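## Task

Take every tube that arrived in the grey transport rack TR and place it in the rack of the section doing its test. Worklist (ID, test, cap colour), which also includes IDs absent from TR: T945 ESR lavender; A864 PT/INR light blue; F453 HbA1c lavender; M283 PT/INR light blue; R125 chemistry gold; C652 glucose grey; R251 PT/INR light blue; C256 D-dimer light blue; R215 ammonia lavender; P105 HbA1c lavender; M823 D-dimer light blue; A684 D-dimer light blue; T954 platelets (citrate) light blue; F345 PT/INR light blue; C526 D-dimer light blue; A486 ammonia lavender; P150 HbA1c lavender. Sections: ESR and platelets (citrate) go to HAEM; HbA1c, ammonia, chemistry and glucose go to CHEM; PT/INR and D-dimer go to COAG. Send these to the red HOLD rack instead, in any cell: unlabelled tubes; tubes whose ID is not on the worklist; tubes whose cap colour differs from their worklist entry; one tube of any pair sharing an ID; light-blue tubes filled to less than half the height of their black fill mark. In each section rack that receives tubes, fill row A from A1 with no gaps, placing new tubes after any already in that row. Do not move tubes already standing in HAEM, COAG or CHEM. A tube counts only in a rack that is upright and entirely on the bench, and only if it stays put without the robot holding it. Exception: a tube with its cap off or loose (not opened on instruction) must be left where it is; sort everything else and press CALL (blue) instead of CONTINUE. Otherwise, when done, release, move the arms clear (contact with the panel housing, CALL or the key being pressed is allowed) and press CONTINUE. Any go key (RETRY, CONTINUE, SKIP) going down ends the job; a wrong or early one is worse than none.

## Robot and tools

Robot: two six-joint arms, left_arm and right_arm, each with a two-finger parallel gripper and a wrist camera. Bases in the scene frame: left_arm at (-0.038, +0.226, 0), right_arm at (+0.026, -0.228, 0), both turned only slightly about z. The names are labels, not image sides.

Scene frame: origin on the table top midway between the arms, +x out over the table, +z up, left_arm on the +y side. All positions are metres, orientations are quaternions written w first (qw, qx, qy, qz). A gripper's fingers point along its own +z axis and close along its own y axis. The reported end_effector_position is the point between the finger pads, roughly 1 cm short of the fingertips; reported positions get less accurate at long reach, and arms tend to settle a centimetre or more off the command, usually low.

Row format (used by execute_actions and move): one flat list of 16 numbers covering both arms, always all 16 even if one arm is idle: left x, y, z, qw, qx, qy, qz, opening, then right x, y, z, qw, qx, qy, qz, opening. x, y, z and the quaternion are an absolute target pose for that gripper in the scene frame, not an offset. Opening runs from -1 (closed) to +1 (fully open, 0.094 m). To keep an arm still, resend exactly its last reported pose and desired opening; to hold orientation, repeat the same quaternion in every row rather than copying a drifted reading.

execute_actions(actions): a list of actions; each action is a list of up to 15 rows, one per 1/30 s step; a short table repeats its final row to fill 15 steps. Any target more than 0.6 m from the gripper's current position along any of its own axes gets the action refused for both arms; if the first action fails that check or any action is malformed, nothing runs. Each step the command is clipped to within 70 mm and 16 degrees of the measured pose, so far targets need several actions. An empty list just returns state and images.

move(target, speed, blocking): target is one 16-number row as above. Each gripper follows a straight line to its pose, taking the shorter rotation; all paths finish together, last 0.5 to 10 s, and are cut off at 10 s. speed is the path's top speed in m/s, 0.002 to 0.5 (default 0.25); rotation is capped at twice that in rad/s. Openings are sent at the start. Paths ignore obstacles and the other arm. Faster moves and targets set deeper past a contact hit and press harder. With blocking=false the call returns after 0.5 s; then use wait(0) or stop before any further action or move. The result adds a move: line: done, off_target, moving, held or fault, plus limits (paced = pose was clipped; held = a check blocked steps, after which the arm may lurch faster than speed), and each gripper's remaining distance to its pose.

wait(seconds): 0 to 10; lets the scene run with commands held, returning early if a running move ends. stop(): brakes a running move; needs braking room, fingers keep moving. zoom_image(camera, region): camera is cam_high, cam_low, cam_left_wrist or cam_right_wrist; region is [x0, y0, x1, y1] in image pixels from the top-left, at most 504 by 504. read_manual(section) returns only licence text. finished_scene(scene) ends the given scene irreversibly and reports success; call it only after the panel key is pressed and everything is settled.

Result lines: the state line gives each gripper's position and quaternion; Hand target lines show what the controller is currently driving toward; pose unreachable means a clearance check altered or blocked that arm's command; grip_measured is the finger opening on the command scale (the last Joint positions value is the opening in metres); FAULT or OVER-TEMPERATURE FAULT means an arm stopped; MOTOR HOT warns from 75 °C, with stops at 90 °C and a collapse at 100 °C. Holding loads heats motors, so don't grip longer than needed.

Gripping: to hold something, command about 0.03 below grip_measured (less for a lighter hold). Readings can be off by about 1 mm per gripper. Pads can spike in force at first contact.

Joint ranges (rad): waist -2.618 to 3.054, shoulder and elbow 0 to 3.142, wrist pitch and yaw -1.571 to 1.571, wrist roll -2.094 to 2.094. Elbows stop just short of straight.

Workcell: grey transport rack TR holds incoming tubes; HAEM, COAG, CHEM are section racks, HOLD is red. Racks are loose. From the arms' side, row A is the front row and position 1 is its left end. The operator panel keys, left to right as you face it: RETRY white, CONTINUE green, SKIP yellow, CALL blue; press a key until it latches.

Cameras: cam_high, cam_low (fixed) and two wrist cameras, all 504x504, with calibration listed; objects may be nudged now and then.

Avoid: dropping tubes or knocking anything off the table (this ends the scene), tipping or shoving racks, arms colliding or pressing each other, hard slams and pushes, and leaving a tube held by the gripper at the end.

Each tool is called after "Request:" as a command line: name --argument value for each argument, lists and objects as JSON in quotes; but a table of rows of numbers goes row by row, as --pt "numbers of a row", without its own name.

## Session

Request:
execute_actions --actions '[]'

Scene clock: 0.00 s.
left_arm: end_effector_position=(+0.4437, +0.3573, +0.3026) grip_measured=+1.000 end_effector_quat_wxyz=(+0.135, -0.031, +0.768, +0.625) | right_arm: end_effector_position=(+0.4055, -0.4640, +0.2817) grip_measured=+1.000 end_effector_quat_wxyz=(+0.703, +0.325, +0.631, +0.055)
Joint positions: left_arm=[-0.152  2.248  2.31  -1.229 -1.371  0.159  0.094] | right_arm=[-0.756  1.373  0.751  0.615 -0.266  0.552  0.094]
Joint velocities: left_arm=[-0.007  0.012 -0.012 -0.051  0.037 -0.007  0.   ] | right_arm=[ 0.007  0.002 -0.007 -0.007 -0.022  0.022  0.   ]
Motor temperatures (°C, as the motors report them): left_arm=[22 30 27 20 20 22] | right_arm=[21 22 28 32 20 22]
Hand target (left_arm): +0.440, +0.358, +0.316; +0.146, -0.044, +0.762, +0.629
Hand target (right_arm): +0.405, -0.464, +0.283; +0.702, +0.324, +0.632, +0.053
camera_calibration (this result's frames):
cam_left_wrist: T_world_to_cam=[[0.38355, -0.301673, -0.872859, 0.20174], [-0.903489, -0.318356, -0.286981, 0.636383], [-0.191305, 0.898689, -0.394664, -0.0272405], [0, 0, 0, 1]] pos_world=[0.492376, 0.287936, 0.347969]
cam_right_wrist: T_world_to_cam=[[-0.271774, -0.67364, -0.687276, -0.0105314], [-0.405275, 0.727855, -0.553154, 0.678656], [0.872864, 0.128203, -0.470822, -0.0563858], [0, 0, 0, 1]] pos_world=[0.321398, -0.493829, 0.341616]

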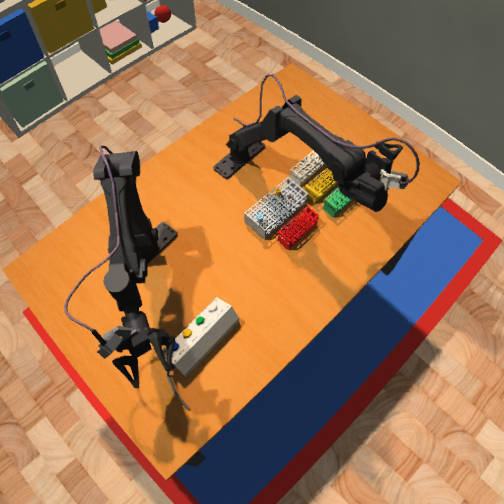

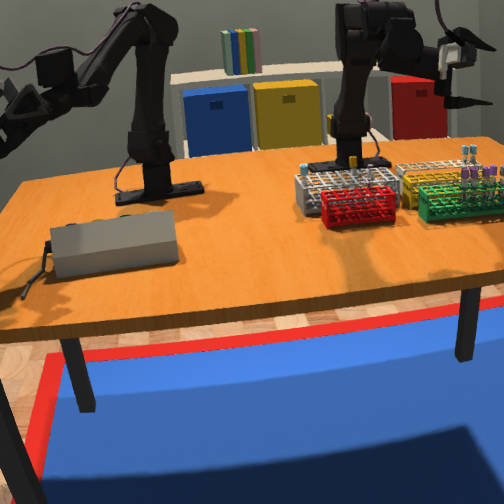

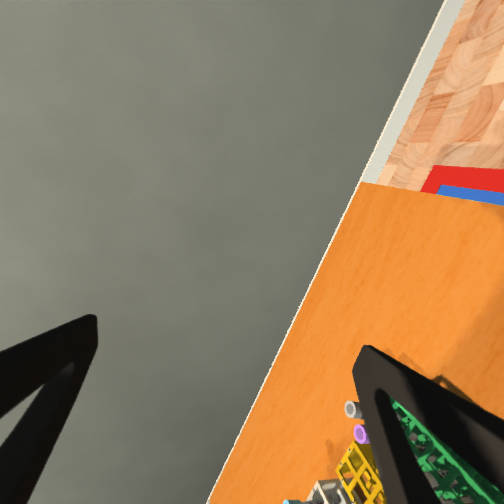

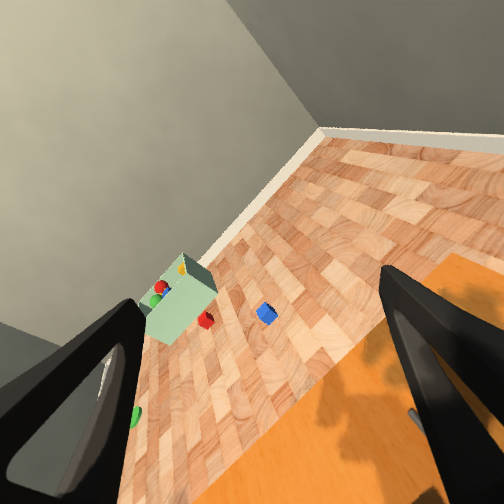

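Request:
zoom_image --camera "cam_low" --region '[285, 135, 405, 235]'

Request:
zoom_image --camera "cam_low" --region '[390, 135, 504, 230]'

Request:
zoom_image --camera "cam_high" --region '[235, 160, 335, 255]'

Region (285, 135, 405, 235) of cam_low's 504x504 image, scaled by 4.200, with more detail than that image has.

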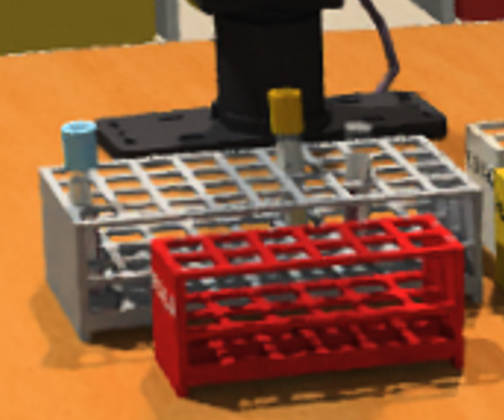

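Region (390, 135, 504, 230) of cam_low's 504x504 image, scaled by 4.421, with more detail than that image has.

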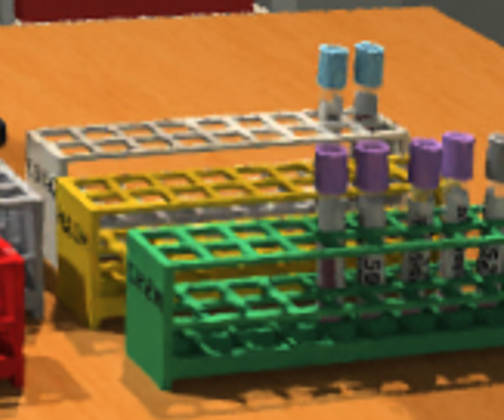

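Region (235, 160, 335, 255) of cam_high's 504x504 image, scaled by 5.040, with more detail than that image has; it fills the top 479 rows of this view, and the rest is white.

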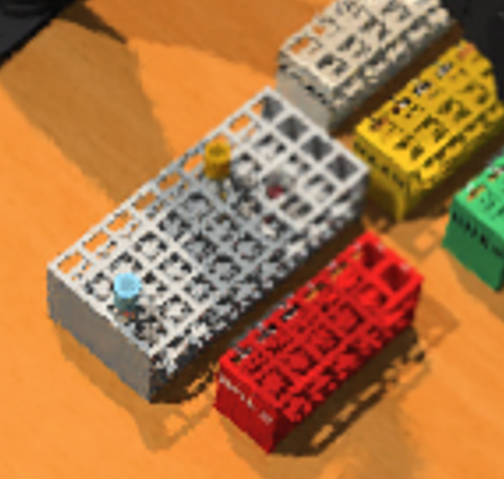

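Request:
move --target '[0.222,0.073,0.14,0,0.866,0.5,0,-0.35, 0.305,-0.375,0.15,0.210,0.2235,0.950,-0.0495,-1.0]' --speed 0.45

Scene clock: 66.77 s.
left_arm: end_effector_position=(+0.2197, +0.0789, +0.1357) grip_measured=-0.347 end_effector_quat_wxyz=(-0.006, +0.859, +0.511, +0.002) | right_arm: end_effector_position=(+0.3031, -0.3736, +0.1451) grip_measured=-0.995 end_effector_quat_wxyz=(+0.211, +0.237, +0.947, -0.045)
Joint positions: left_arm=[-0.586  1.673  1.444 -1.35  -0.009  1.541  0.031] | right_arm=[-0.589  1.327  1.07  -0.878 -0.017 -0.004  0.   ]
Joint velocities: left_arm=[ 0.002 -0.002 -0.007  0.022  0.007 -0.037  0.   ] | right_arm=[-0.027 -0.007 -0.017  0.066  0.007 -0.051 -0.001]
Motor temperatures (°C, as the motors report them): left_arm=[22 45 31 21 21 22] | right_arm=[21 25 33 37 20 22]
Hand target (left_arm): +0.219, +0.073, +0.141; -0.001, +0.864, +0.503, -0.004
Hand target (right_arm): +0.306, -0.374, +0.150; +0.211, +0.230, +0.949, -0.051
Off the commanded pose (left_arm): 0.008 m, 2 deg.
Off the commanded pose (right_arm): 0.005 m, 2 deg.
move: done
camera_calibration (this result's frames):
cam_left_wrist: T_world_to_cam=[[-0.951506, 0.298534, 0.0742538, 0.17546], [0.301468, 0.856806, 0.41833, -0.155681], [0.0612646, 0.420429, -0.905255, 0.165795], [0, 0, 0, 1]] pos_world=[0.203727, 0.0113026, 0.202184]
cam_right_wrist: T_world_to_cam=[[-0.613615, -0.781487, -0.112936, -0.0914077], [-0.774456, 0.567772, 0.279022, 0.427134], [-0.15393, 0.258676, -0.953621, 0.3871], [0, 0, 0, 1]] pos_world=[0.334293, -0.414082, 0.239644]

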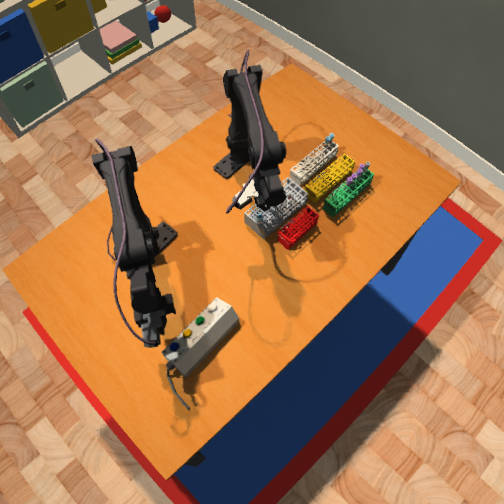

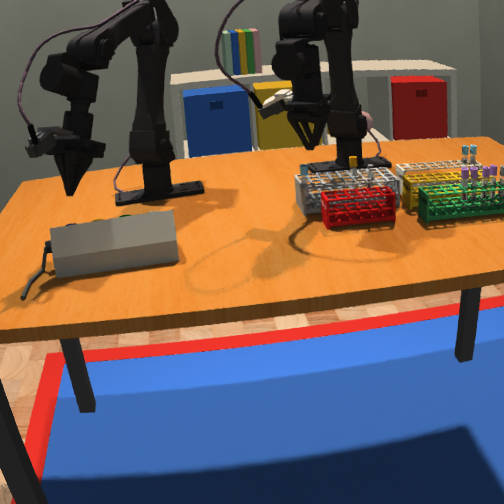

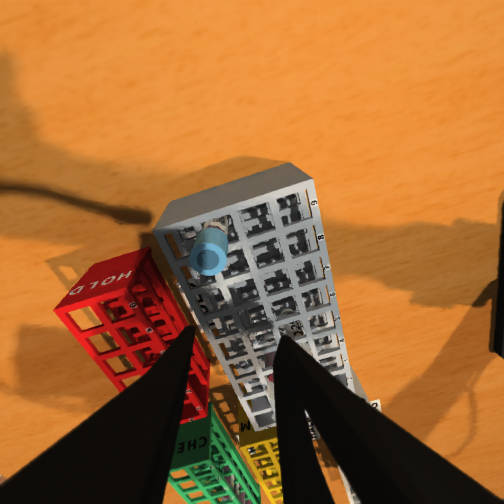

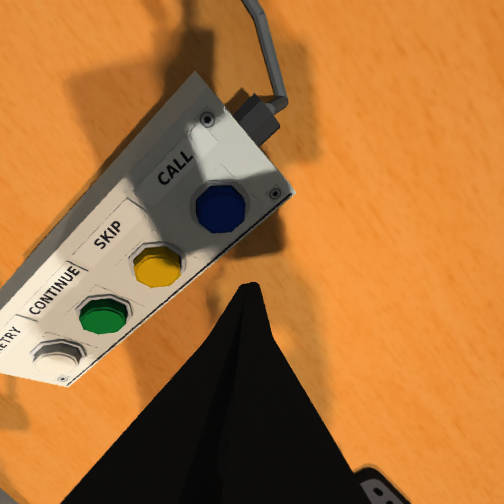

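Request:
execute_actions --actions '[]'

Scene clock: 94.87 s.
left_arm: end_effector_position=(+0.2194, +0.0788, +0.1357) grip_measured=-0.347 end_effector_quat_wxyz=(-0.006, +0.860, +0.511, +0.001) | right_arm: end_effector_position=(+0.3027, -0.3736, +0.1449) grip_measured=-0.995 end_effector_quat_wxyz=(+0.211, +0.237, +0.947, -0.046)
Joint positions: left_arm=[-0.586  1.673  1.444 -1.351 -0.008  1.543  0.031] | right_arm=[-0.589  1.327  1.07  -0.879 -0.016 -0.004  0.   ]
Joint velocities: left_arm=[-0.022 -0.012 -0.012 -0.081 -0.022 -0.022 -0.   ] | right_arm=[ 0.007  0.007  0.002 -0.066 -0.007  0.022 -0.001]
Motor temperatures (°C, as the motors report them): left_arm=[22 37 32 20 20 22] | right_arm=[21 24 34 34 20 22]
Hand target (left_arm): +0.219, +0.073, +0.141; -0.001, +0.864, +0.503, -0.004
Hand target (right_arm): +0.306, -0.374, +0.150; +0.210, +0.230, +0.949, -0.051
Off the commanded pose (left_arm): 0.008 m, 2 deg.
Off the commanded pose (right_arm): 0.006 m, 2 deg.
camera_calibration (this result's frames):
cam_left_wrist: T_world_to_cam=[[-0.950806, 0.300392, 0.0757213, 0.174624], [0.303833, 0.856546, 0.41715, -0.155825], [0.0604496, 0.419635, -0.905678, 0.166156], [0, 0, 0, 1]] pos_world=[0.203334, 0.0112909, 0.202263]
cam_right_wrist: T_world_to_cam=[[-0.614161, -0.781232, -0.111728, -0.091579], [-0.773762, 0.568247, 0.279976, 0.42678], [-0.155237, 0.258401, -0.953483, 0.387221], [0, 0, 0, 1]] pos_world=[0.334093, -0.414119, 0.239489]

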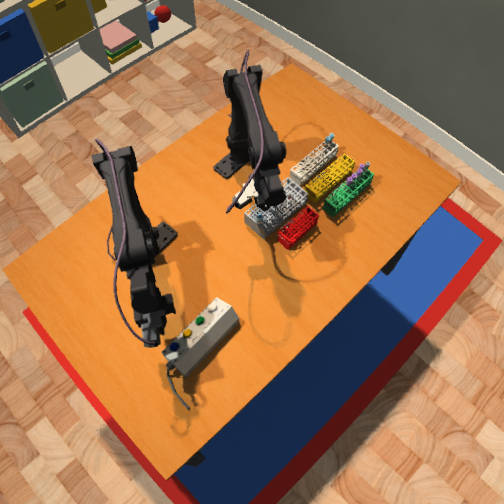

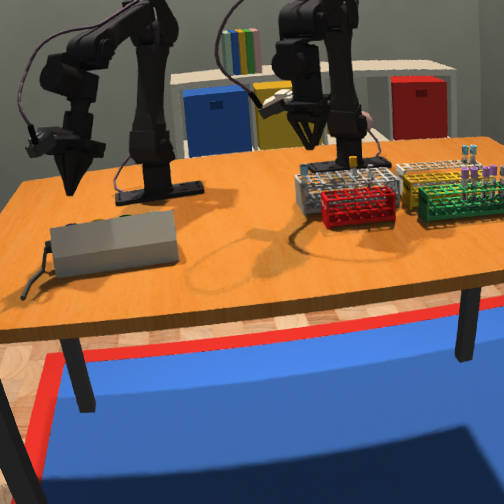

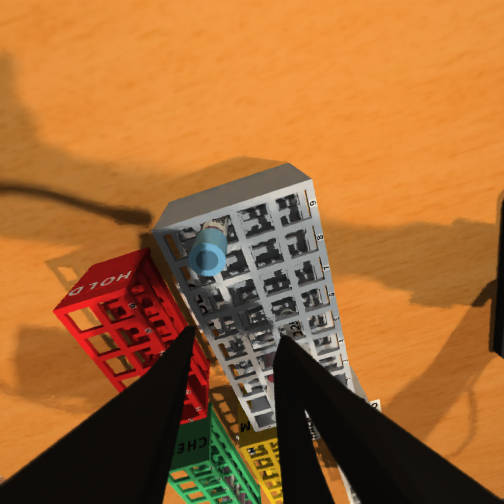

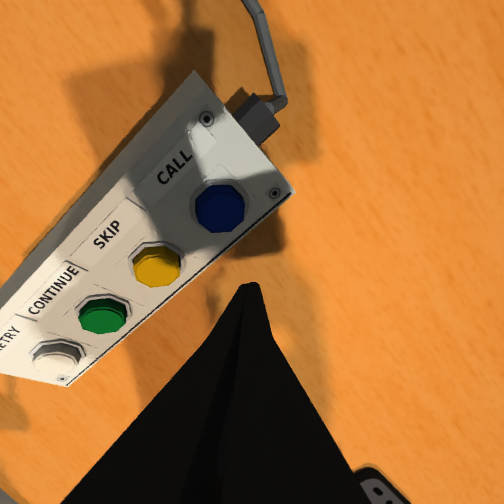

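Request:
move --target '[0.227,0.055,0.125,0,0.866,0.5,0,-0.35,0.305,-0.375,0.15,0.210,0.2235,0.950,-0.0495,-1]' --speed 0.08

Scene clock: 120.93 s.
left_arm: end_effector_position=(+0.2199, +0.0649, +0.1200) grip_measured=-0.347 end_effector_quat_wxyz=(-0.018, +0.865, +0.501, -0.005) | right_arm: end_effector_position=(+0.3026, -0.3736, +0.1448) grip_measured=-0.995 end_effector_quat_wxyz=(+0.210, +0.228, +0.950, -0.048)
Joint positions: left_arm=[-0.625  1.728  1.444 -1.323 -0.008  1.526  0.031] | right_arm=[-0.589  1.327  1.07  -0.88  -0.016 -0.022  0.   ]
Joint velocities: left_arm=[-0.007  0.002 -0.012 -0.051  0.007 -0.037  0.   ] | right_arm=[-0.012  0.007 -0.007  0.037 -0.022 -0.007  0.   ]
Motor temperatures (°C, as the motors report them): left_arm=[22 36 33 20 20 22] | right_arm=[21 24 35 33 20 22]
Hand target (left_arm): +0.226, +0.055, +0.125; +0.000, +0.866, +0.500, -0.000
Hand target (right_arm): +0.305, -0.375, +0.150; +0.210, +0.224, +0.950, -0.050
Off the commanded pose (left_arm): 0.013 m, 2 deg.
Off the commanded pose (right_arm): 0.006 m, 1 deg.
move: off_target (left_arm)
camera_calibration (this result's frames):
cam_left_wrist: T_world_to_cam=[[-0.941946, 0.320083, 0.101415, 0.174215], [0.332093, 0.843582, 0.421999, -0.143513], [0.0495226, 0.431179, -0.900906, 0.158831], [0, 0, 0, 1]] pos_world=[0.203895, -0.00318244, 0.185986]
cam_right_wrist: T_world_to_cam=[[-0.602065, -0.79159, -0.104417, -0.100205], [-0.781623, 0.557614, 0.279521, 0.42511], [-0.163041, 0.249904, -0.954445, 0.386427], [0, 0, 0, 1]] pos_world=[0.33495, -0.412938, 0.239534]

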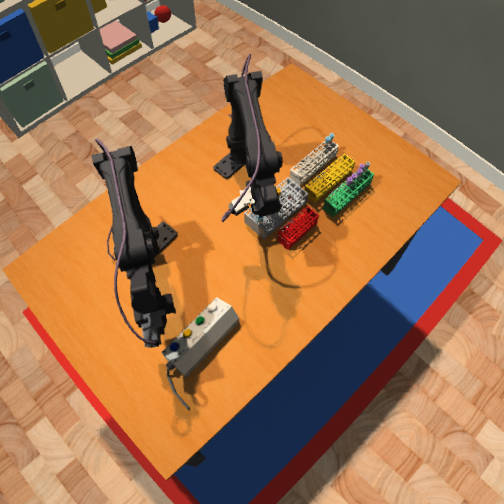

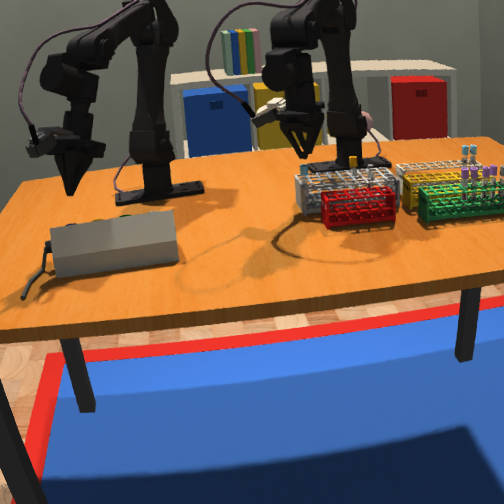

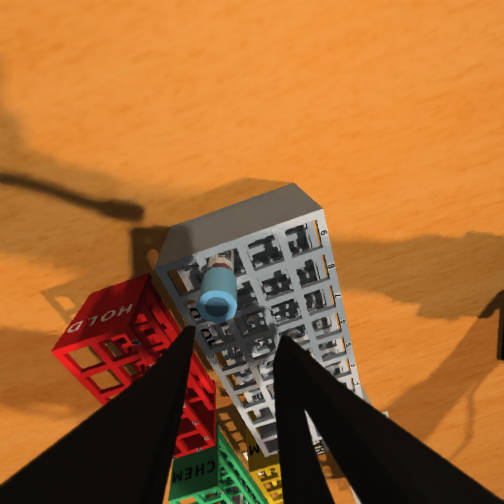

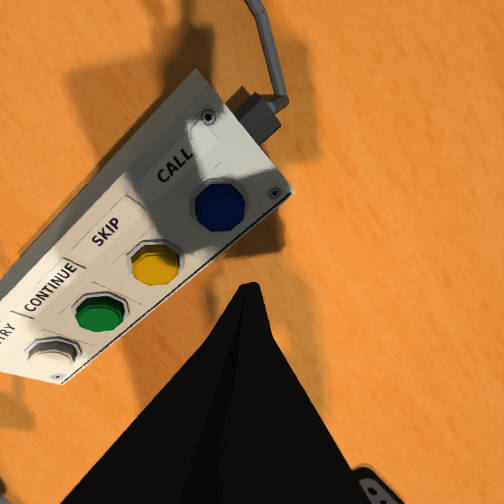

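Request:
move --target '[0.229,0.054,0.118,0.012,0.866,0.5,0.004,-0.35,0.305,-0.375,0.15,0.210,0.2235,0.950,-0.0495,-1]' --speed 0.05

Scene clock: 130.27 s.
left_arm: end_effector_position=(+0.2313, +0.0577, +0.1199) grip_measured=-0.347 end_effector_quat_wxyz=(+0.006, +0.865, +0.501, +0.008) | right_arm: end_effector_position=(+0.3025, -0.3735, +0.1448) grip_measured=-0.995 end_effector_quat_wxyz=(+0.210, +0.228, +0.950, -0.048)
Joint positions: left_arm=[-0.625  1.728  1.444 -1.268 -0.008  1.526  0.031] | right_arm=[-0.589  1.327  1.07  -0.88  -0.016 -0.023  0.   ]
Joint velocities: left_arm=[-0.002  0.012 -0.002  0.081 -0.037  0.007 -0.   ] | right_arm=[-0.007 -0.012  0.012  0.051 -0.022 -0.066  0.001]
Motor temperatures (°C, as the motors report them): left_arm=[22 36 33 20 20 22] | right_arm=[21 24 35 33 20 22]
Hand target (left_arm): +0.229, +0.054, +0.118; +0.012, +0.866, +0.500, +0.004
Hand target (right_arm): +0.305, -0.375, +0.150; +0.210, +0.224, +0.950, -0.050
Off the commanded pose (left_arm): 0.005 m, 1 deg.
Off the commanded pose (right_arm): 0.006 m, 1 deg.
move: done
camera_calibration (this result's frames):
cam_left_wrist: T_world_to_cam=[[-0.94563, 0.321546, 0.0489196, 0.194308], [0.312365, 0.855937, 0.412067, -0.136105], [0.0906263, 0.404944, -0.909839, 0.15434], [0, 0, 0, 1]] pos_world=[0.21227, -0.00848062, 0.187004]
cam_right_wrist: T_world_to_cam=[[-0.6013, -0.792241, -0.10389, -0.100773], [-0.782049, 0.556871, 0.279811, 0.424849], [-0.163824, 0.249497, -0.954418, 0.386448], [0, 0, 0, 1]] pos_world=[0.334967, -0.41284, 0.239486]

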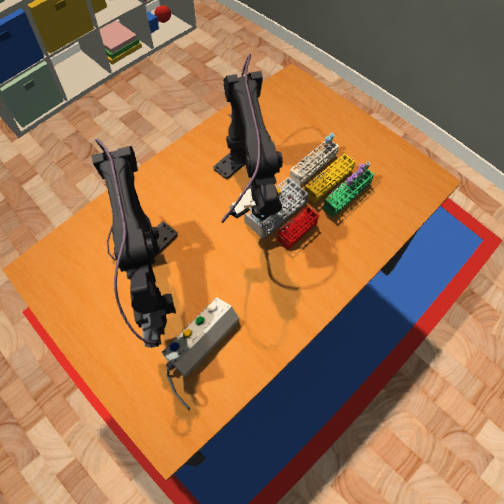

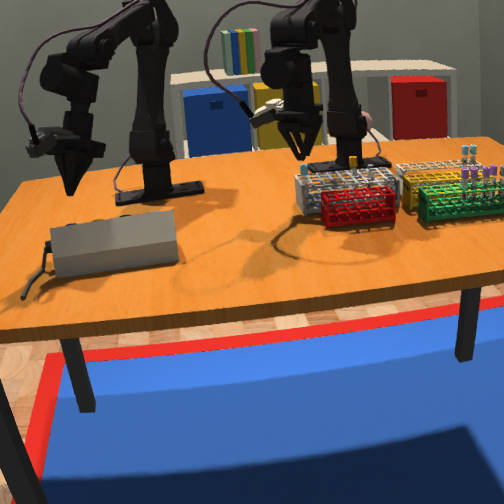

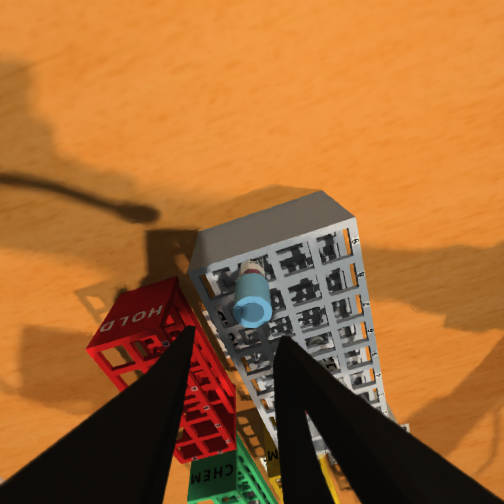

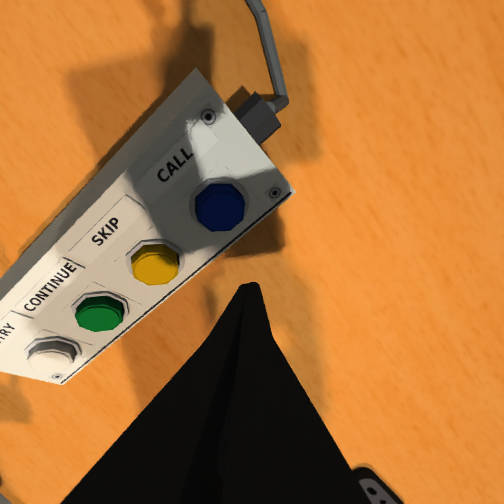

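Request:
move --target '[0.2265,0.056,0.089,0.005,0.866,0.5,0.002,-0.1,0.305,-0.375,0.15,0.210,0.2235,0.950,-0.0495,-1]' --speed 0.05

Scene clock: 136.53 s.
left_arm: end_effector_position=(+0.2274, +0.0602, +0.0929) grip_measured=-0.103 end_effector_quat_wxyz=(+0.003, +0.865, +0.501, +0.006) | right_arm: end_effector_position=(+0.3024, -0.3735, +0.1448) grip_measured=-0.995 end_effector_quat_wxyz=(+0.209, +0.228, +0.950, -0.048)
Joint positions: left_arm=[-0.625  1.728  1.336 -1.169 -0.008  1.526  0.042] | right_arm=[-0.589  1.327  1.07  -0.88  -0.016 -0.023  0.   ]
Joint velocities: left_arm=[-0.012  0.017  0.007  0.022  0.051  0.051 -0.   ] | right_arm=[ 0.002  0.002 -0.007 -0.007  0.007 -0.007  0.   ]
Motor temperatures (°C, as the motors report them): left_arm=[22 36 32 20 20 22] | right_arm=[21 24 35 33 20 22]
Hand target (left_arm): +0.226, +0.056, +0.089; +0.005, +0.866, +0.500, +0.002
Hand target (right_arm): +0.305, -0.375, +0.150; +0.210, +0.224, +0.950, -0.050
Off the commanded pose (left_arm): 0.006 m, 1 deg.
Off the commanded pose (right_arm): 0.006 m, 1 deg.
move: done
camera_calibration (this result's frames):
cam_left_wrist: T_world_to_cam=[[-0.945272, 0.321319, 0.056694, 0.190339], [0.315157, 0.854165, 0.413616, -0.126547], [0.0844767, 0.408848, -0.908684, 0.130161], [0, 0, 0, 1]] pos_world=[0.208809, -0.00628346, 0.159827]
cam_right_wrist: T_world_to_cam=[[-0.601067, -0.792445, -0.103676, -0.100968], [-0.782128, 0.55659, 0.28015, 0.424647], [-0.164298, 0.249477, -0.954341, 0.386512], [0, 0, 0, 1]] pos_world=[0.334943, -0.412791, 0.239431]

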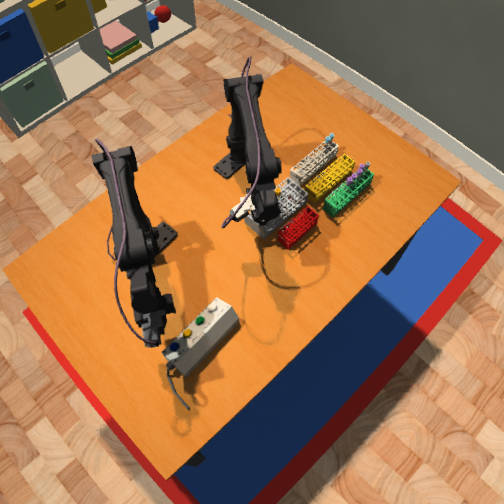

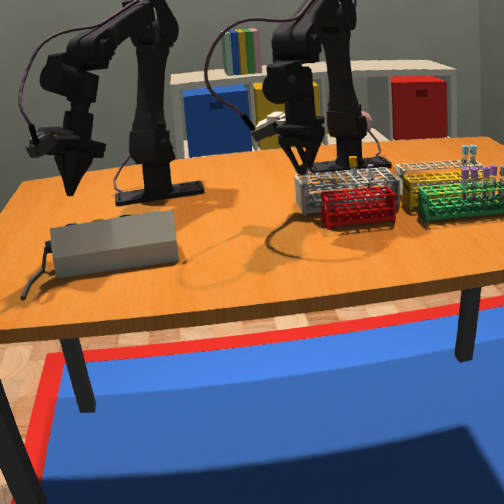

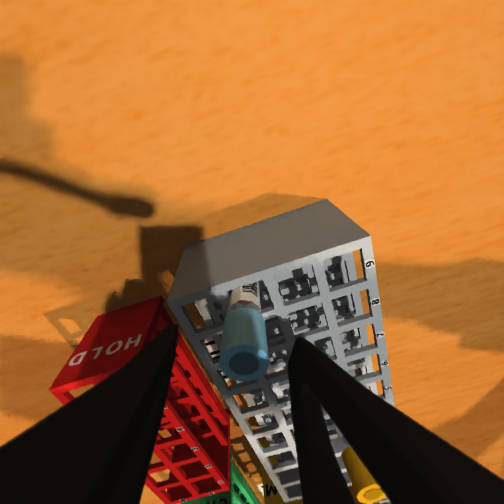

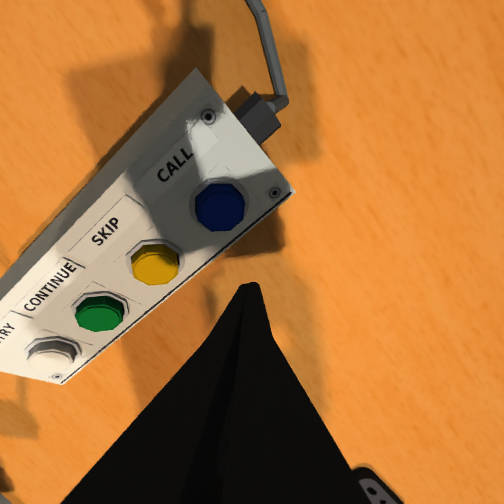

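Request:
move --target '[0.2245,0.057,0.082,0.005,0.866,0.5,0.002,-0.3,0.305,-0.375,0.15,0.210,0.2235,0.950,-0.0495,-1]' --speed 0.03

Scene clock: 140.93 s.
left_arm: end_effector_position=(+0.2254, +0.0614, +0.0851) grip_measured=-0.297 end_effector_quat_wxyz=(+0.001, +0.865, +0.501, +0.005) | right_arm: end_effector_position=(+0.3024, -0.3735, +0.1448) grip_measured=-0.995 end_effector_quat_wxyz=(+0.209, +0.228, +0.950, -0.048)
Joint positions: left_arm=[-0.625  1.728  1.305 -1.142 -0.008  1.526  0.033] | right_arm=[-0.589  1.327  1.07  -0.88  -0.016 -0.023  0.   ]
Joint velocities: left_arm=[-0.012  0.002 -0.002  0.022  0.022  0.037  0.001] | right_arm=[-0.002 -0.017 -0.012 -0.022  0.022 -0.007 -0.001]
Motor temperatures (°C, as the motors report them): left_arm=[22 36 31 20 20 22] | right_arm=[21 24 35 33 20 22]
Hand target (left_arm): +0.224, +0.057, +0.082; +0.005, +0.866, +0.500, +0.002
Hand target (right_arm): +0.305, -0.375, +0.150; +0.210, +0.224, +0.950, -0.050
Off the commanded pose (left_arm): 0.005 m, 1 deg.
Off the commanded pose (right_arm): 0.006 m, 1 deg.
move: done
camera_calibration (this result's frames):
cam_left_wrist: T_world_to_cam=[[-0.945064, 0.321187, 0.0607649, 0.18811], [0.316623, 0.853234, 0.414417, -0.124119], [0.0812587, 0.410891, -0.908056, 0.123283], [0, 0, 0, 1]] pos_world=[0.207058, -0.00517146, 0.151955]
cam_right_wrist: T_world_to_cam=[[-0.601067, -0.792445, -0.103676, -0.100968], [-0.782128, 0.55659, 0.28015, 0.424647], [-0.164298, 0.249477, -0.954341, 0.386512], [0, 0, 0, 1]] pos_world=[0.334943, -0.412791, 0.239431]

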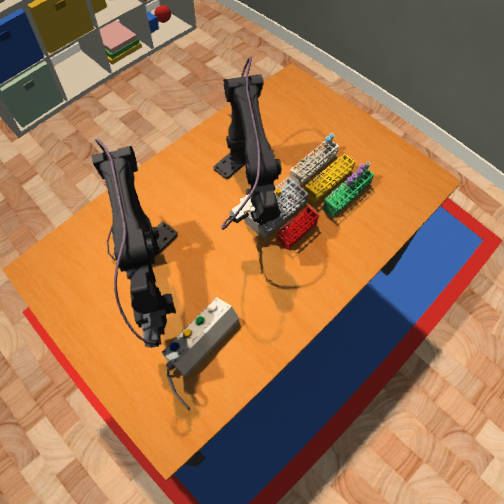

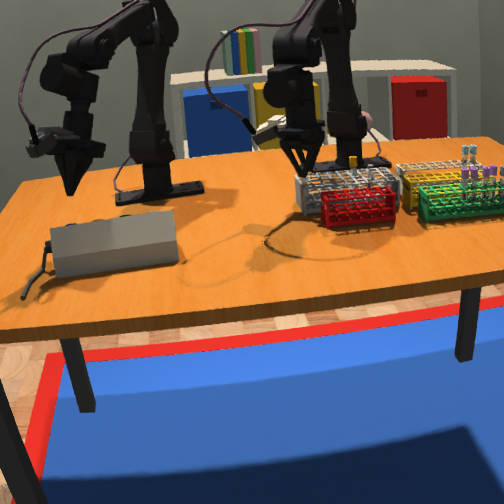

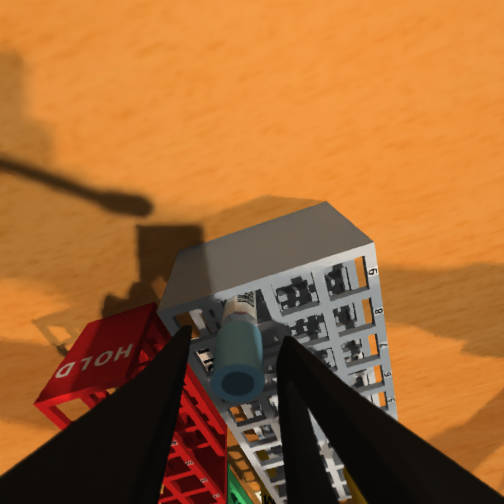

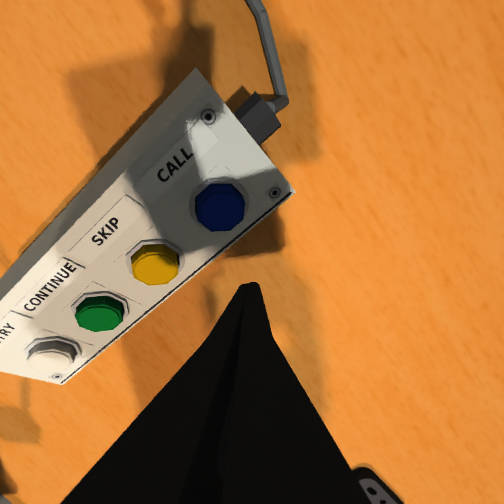

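Request:
zoom_image --camera "cam_left_wrist" --region '[180,270,300,410]'

Request:
zoom_image --camera "cam_low" --region '[280,130,400,230]'

Region (180, 270, 300, 410) of cam_left_wrist's 504x504 image, scaled by 3.600, with more detail than that image has; it fills the left 432 columns of this view, and the rest is white.

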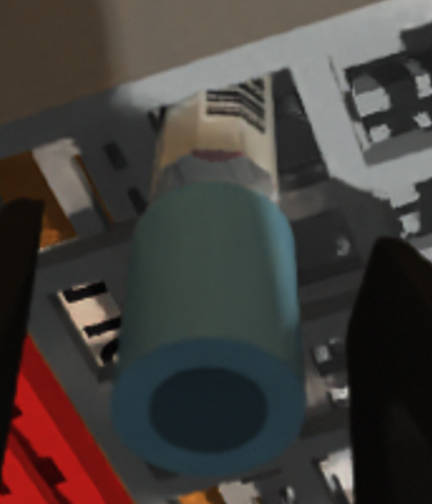

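Region (280, 130, 400, 230) of cam_low's 504x504 image, scaled by 4.200, with more detail than that image has.

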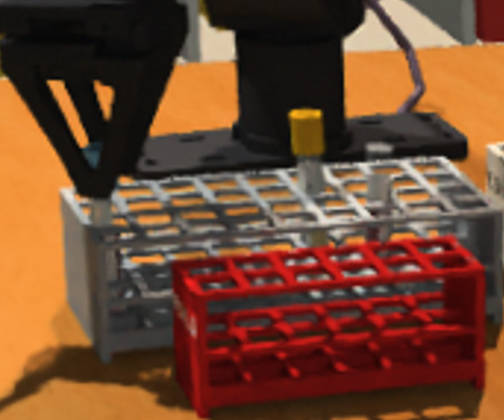

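Request:
execute_actions --actions '[[[0.2245,0.057,0.082,0.005,0.866,0.5,0.002,-0.4,0.305,-0.375,0.15,0.210,0.2235,0.950,-0.0495,-1],[0.2245,0.057,0.082,0.005,0.866,0.5,0.002,-0.47,0.305,-0.375,0.15,0.210,0.2235,0.950,-0.0495,-1],[0.2245,0.057,0.082,0.005,0.866,0.5,0.002,-0.53,0.305,-0.375,0.15,0.210,0.2235,0.950,-0.0495,-1],[0.2245,0.057,0.082,0.005,0.866,0.5,0.002,-0.58,0.305,-0.375,0.15,0.210,0.2235,0.950,-0.0495,-1],[0.2245,0.057,0.082,0.005,0.866,0.5,0.002,-0.61,0.305,-0.375,0.15,0.210,0.2235,0.950,-0.0495,-1],[0.2245,0.057,0.082,0.005,0.866,0.5,0.002,-0.63,0.305,-0.375,0.15,0.210,0.2235,0.950,-0.0495,-1],[0.2245,0.057,0.082,0.005,0.866,0.5,0.002,-0.65,0.305,-0.375,0.15,0.210,0.2235,0.950,-0.0495,-1],[0.2245,0.057,0.082,0.005,0.866,0.5,0.002,-0.66,0.305,-0.375,0.15,0.210,0.2235,0.950,-0.0495,-1],[0.2245,0.057,0.082,0.005,0.866,0.5,0.002,-0.67,0.305,-0.375,0.15,0.210,0.2235,0.950,-0.0495,-1],[0.2245,0.057,0.082,0.005,0.866,0.5,0.002,-0.68,0.305,-0.375,0.15,0.210,0.2235,0.950,-0.0495,-1],[0.2245,0.057,0.082,0.005,0.866,0.5,0.002,-0.69,0.305,-0.375,0.15,0.210,0.2235,0.950,-0.0495,-1],[0.2245,0.057,0.082,0.005,0.866,0.5,0.002,-0.70,0.305,-0.375,0.15,0.210,0.2235,0.950,-0.0495,-1],[0.2245,0.057,0.082,0.005,0.866,0.5,0.002,-0.71,0.305,-0.375,0.15,0.210,0.2235,0.950,-0.0495,-1],[0.2245,0.057,0.082,0.005,0.866,0.5,0.002,-0.72,0.305,-0.375,0.15,0.210,0.2235,0.950,-0.0495,-1]]]'

Request:
move --target '[0.2245,0.057,0.160,0.0,0.866,0.5,0.0,-0.72,0.305,-0.375,0.15,0.210,0.2235,0.950,-0.0495,-1]' --speed 0.08

Scene clock: 169.87 s.
left_arm: end_effector_position=(+0.2261, +0.0610, +0.0851) grip_measured=-0.699 end_effector_quat_wxyz=(+0.002, +0.865, +0.501, +0.006) | right_arm: end_effector_position=(+0.3024, -0.3735, +0.1448) grip_measured=-0.995 end_effector_quat_wxyz=(+0.209, +0.228, +0.950, -0.048)
Joint positions: left_arm=[-0.625  1.728  1.305 -1.138 -0.008  1.526  0.014] | right_arm=[-0.589  1.327  1.07  -0.88  -0.016 -0.023  0.   ]
Joint velocities: left_arm=[ 0.002 -0.022  0.002 -0.007 -0.007  0.007 -0.   ] | right_arm=[-0.007  0.012 -0.002 -0.037  0.007  0.007 -0.001]
Motor temperatures (°C, as the motors report them): left_arm=[22 36 30 20 20 22] | right_arm=[21 24 35 32 20 22]
Hand target (left_arm): +0.224, +0.057, +0.082; +0.005, +0.866, +0.500, +0.002
Hand target (right_arm): +0.305, -0.375, +0.150; +0.210, +0.224, +0.950, -0.050
Off the commanded pose (left_arm): 0.005 m, 1 deg.
Off the commanded pose (right_arm): 0.006 m, 1 deg.
camera_calibration (this result's frames):
cam_left_wrist: T_world_to_cam=[[-0.945236, 0.321296, 0.0574343, 0.189253], [0.315423, 0.853996, 0.413763, -0.123679], [0.0838915, 0.409219, -0.908571, 0.122968], [0, 0, 0, 1]] pos_world=[0.207584, -0.00550583, 0.15203]
cam_right_wrist: T_world_to_cam=[[-0.601067, -0.792445, -0.103676, -0.100968], [-0.782128, 0.55659, 0.28015, 0.424647], [-0.164298, 0.249477, -0.954341, 0.386512], [0, 0, 0, 1]] pos_world=[0.334943, -0.412791, 0.239431]

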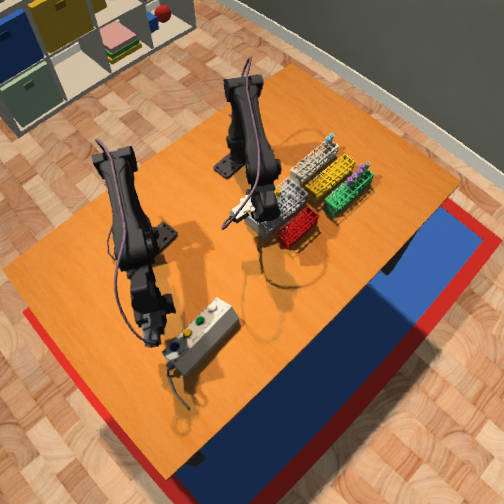

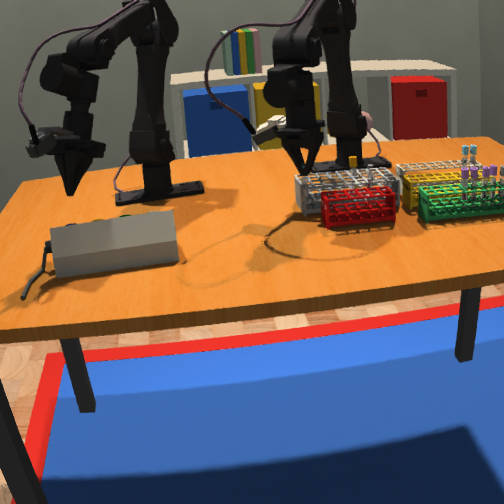

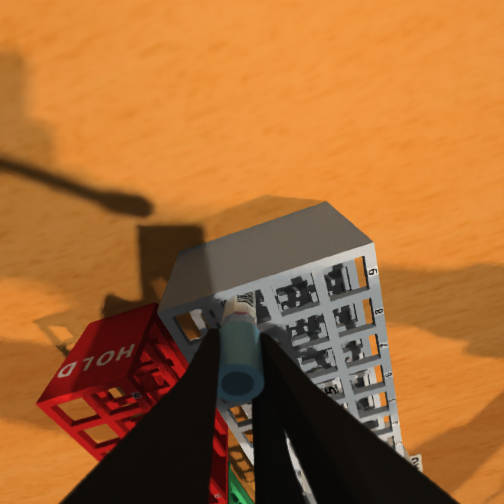

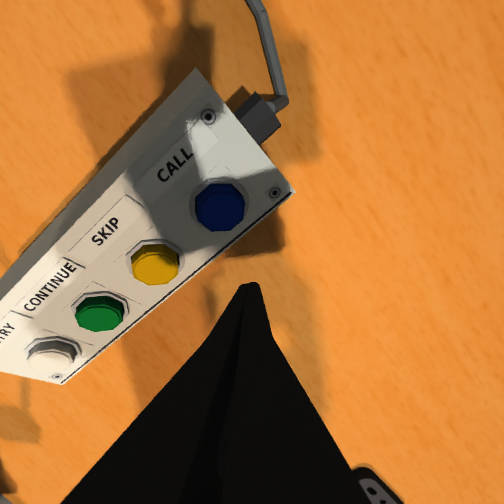

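Scene clock: 171.37 s.
left_arm: end_effector_position=(+0.2260, +0.0611, +0.1541) grip_measured=-0.699 end_effector_quat_wxyz=(-0.003, +0.865, +0.501, +0.002) | right_arm: end_effector_position=(+0.3024, -0.3735, +0.1448) grip_measured=-0.995 end_effector_quat_wxyz=(+0.209, +0.228, +0.950, -0.048)
Joint positions: left_arm=[-0.625  1.728  1.58  -1.426 -0.008  1.526  0.014] | right_arm=[-0.589  1.327  1.07  -0.88  -0.016 -0.023  0.   ]
Joint velocities: left_arm=[ 0.002 -0.037  0.002  0.037  0.007 -0.066  0.   ] | right_arm=[ 0.002 -0.002  0.007 -0.037  0.037  0.022 -0.001]
Motor temperatures (°C, as the motors report them): left_arm=[22 36 30 20 20 22] | right_arm=[21 24 35 32 20 22]
Hand target (left_arm): +0.225, +0.057, +0.160; +0.000, +0.866, +0.500, +0.000
Hand target (right_arm): +0.305, -0.375, +0.150; +0.210, +0.224, +0.950, -0.050
Off the commanded pose (left_arm): 0.007 m, 1 deg.
Off the commanded pose (right_arm): 0.006 m, 1 deg.
move: done
camera_calibration (this result's frames):
cam_left_wrist: T_world_to_cam=[[-0.944515, 0.320838, 0.0703827, 0.182983], [0.320101, 0.851026, 0.416281, -0.153522], [0.0736614, 0.415714, -0.906508, 0.187216], [0, 0, 0, 1]] pos_world=[0.208182, -0.00588526, 0.220742]
cam_right_wrist: T_world_to_cam=[[-0.601067, -0.792445, -0.103676, -0.100968], [-0.782128, 0.55659, 0.28015, 0.424647], [-0.164298, 0.249477, -0.954341, 0.386512], [0, 0, 0, 1]] pos_world=[0.334943, -0.412791, 0.239431]

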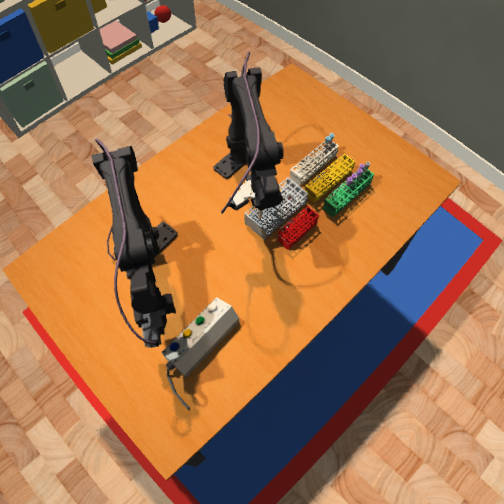

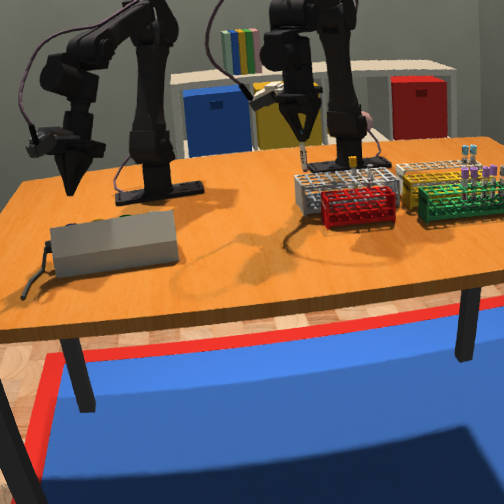

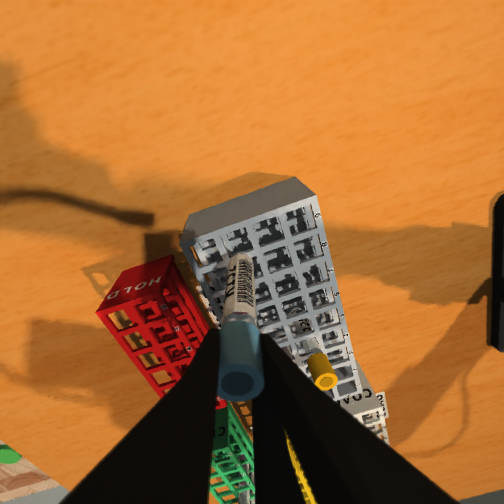

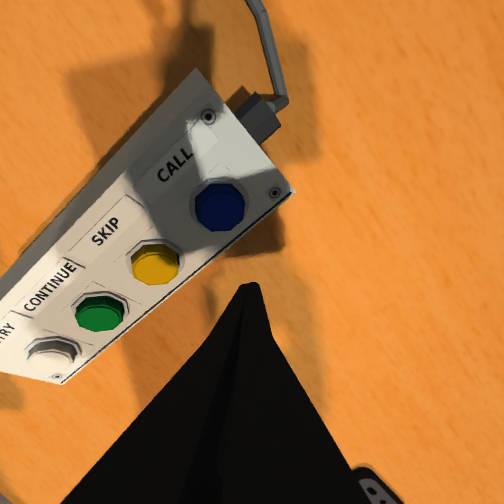

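Request:
zoom_image --camera "cam_left_wrist" --region '[205,245,275,325]'

Request:
zoom_image --camera "cam_low" --region '[280,130,330,180]'

Request:
zoom_image --camera "cam_left_wrist" --region '[270,310,360,400]'

Region (205, 245, 275, 325) of cam_left_wrist's 504x504 image, scaled by 6.300, with more detail than that image has; it fills the left 441 columns of this view, and the rest is white.

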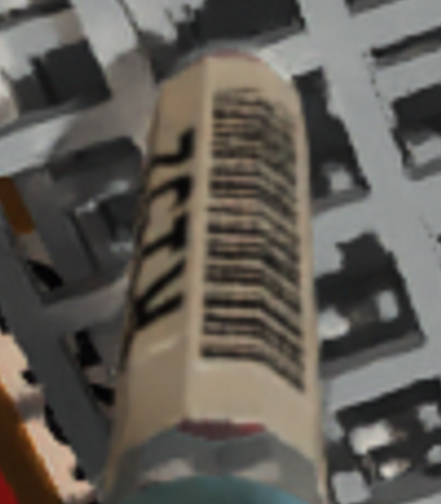

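Region (280, 130, 330, 180) of cam_low's 504x504 image, scaled by 10.080, with more detail than that image has.

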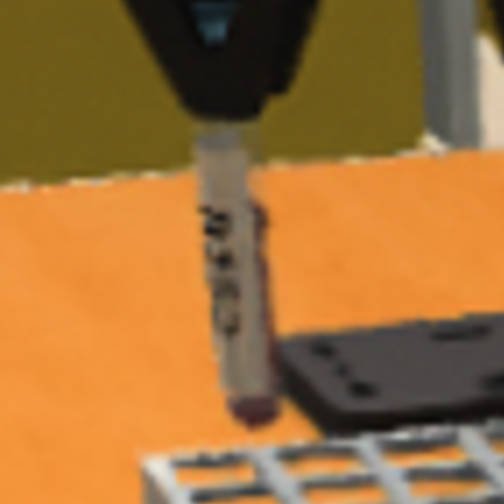

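Region (270, 310, 360, 400) of cam_left_wrist's 504x504 image, scaled by 5.600, with more detail than that image has.

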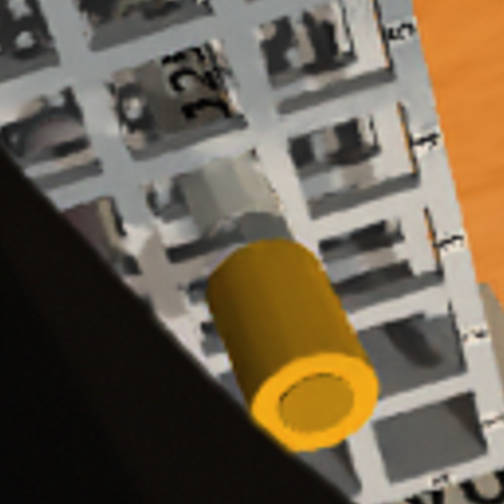

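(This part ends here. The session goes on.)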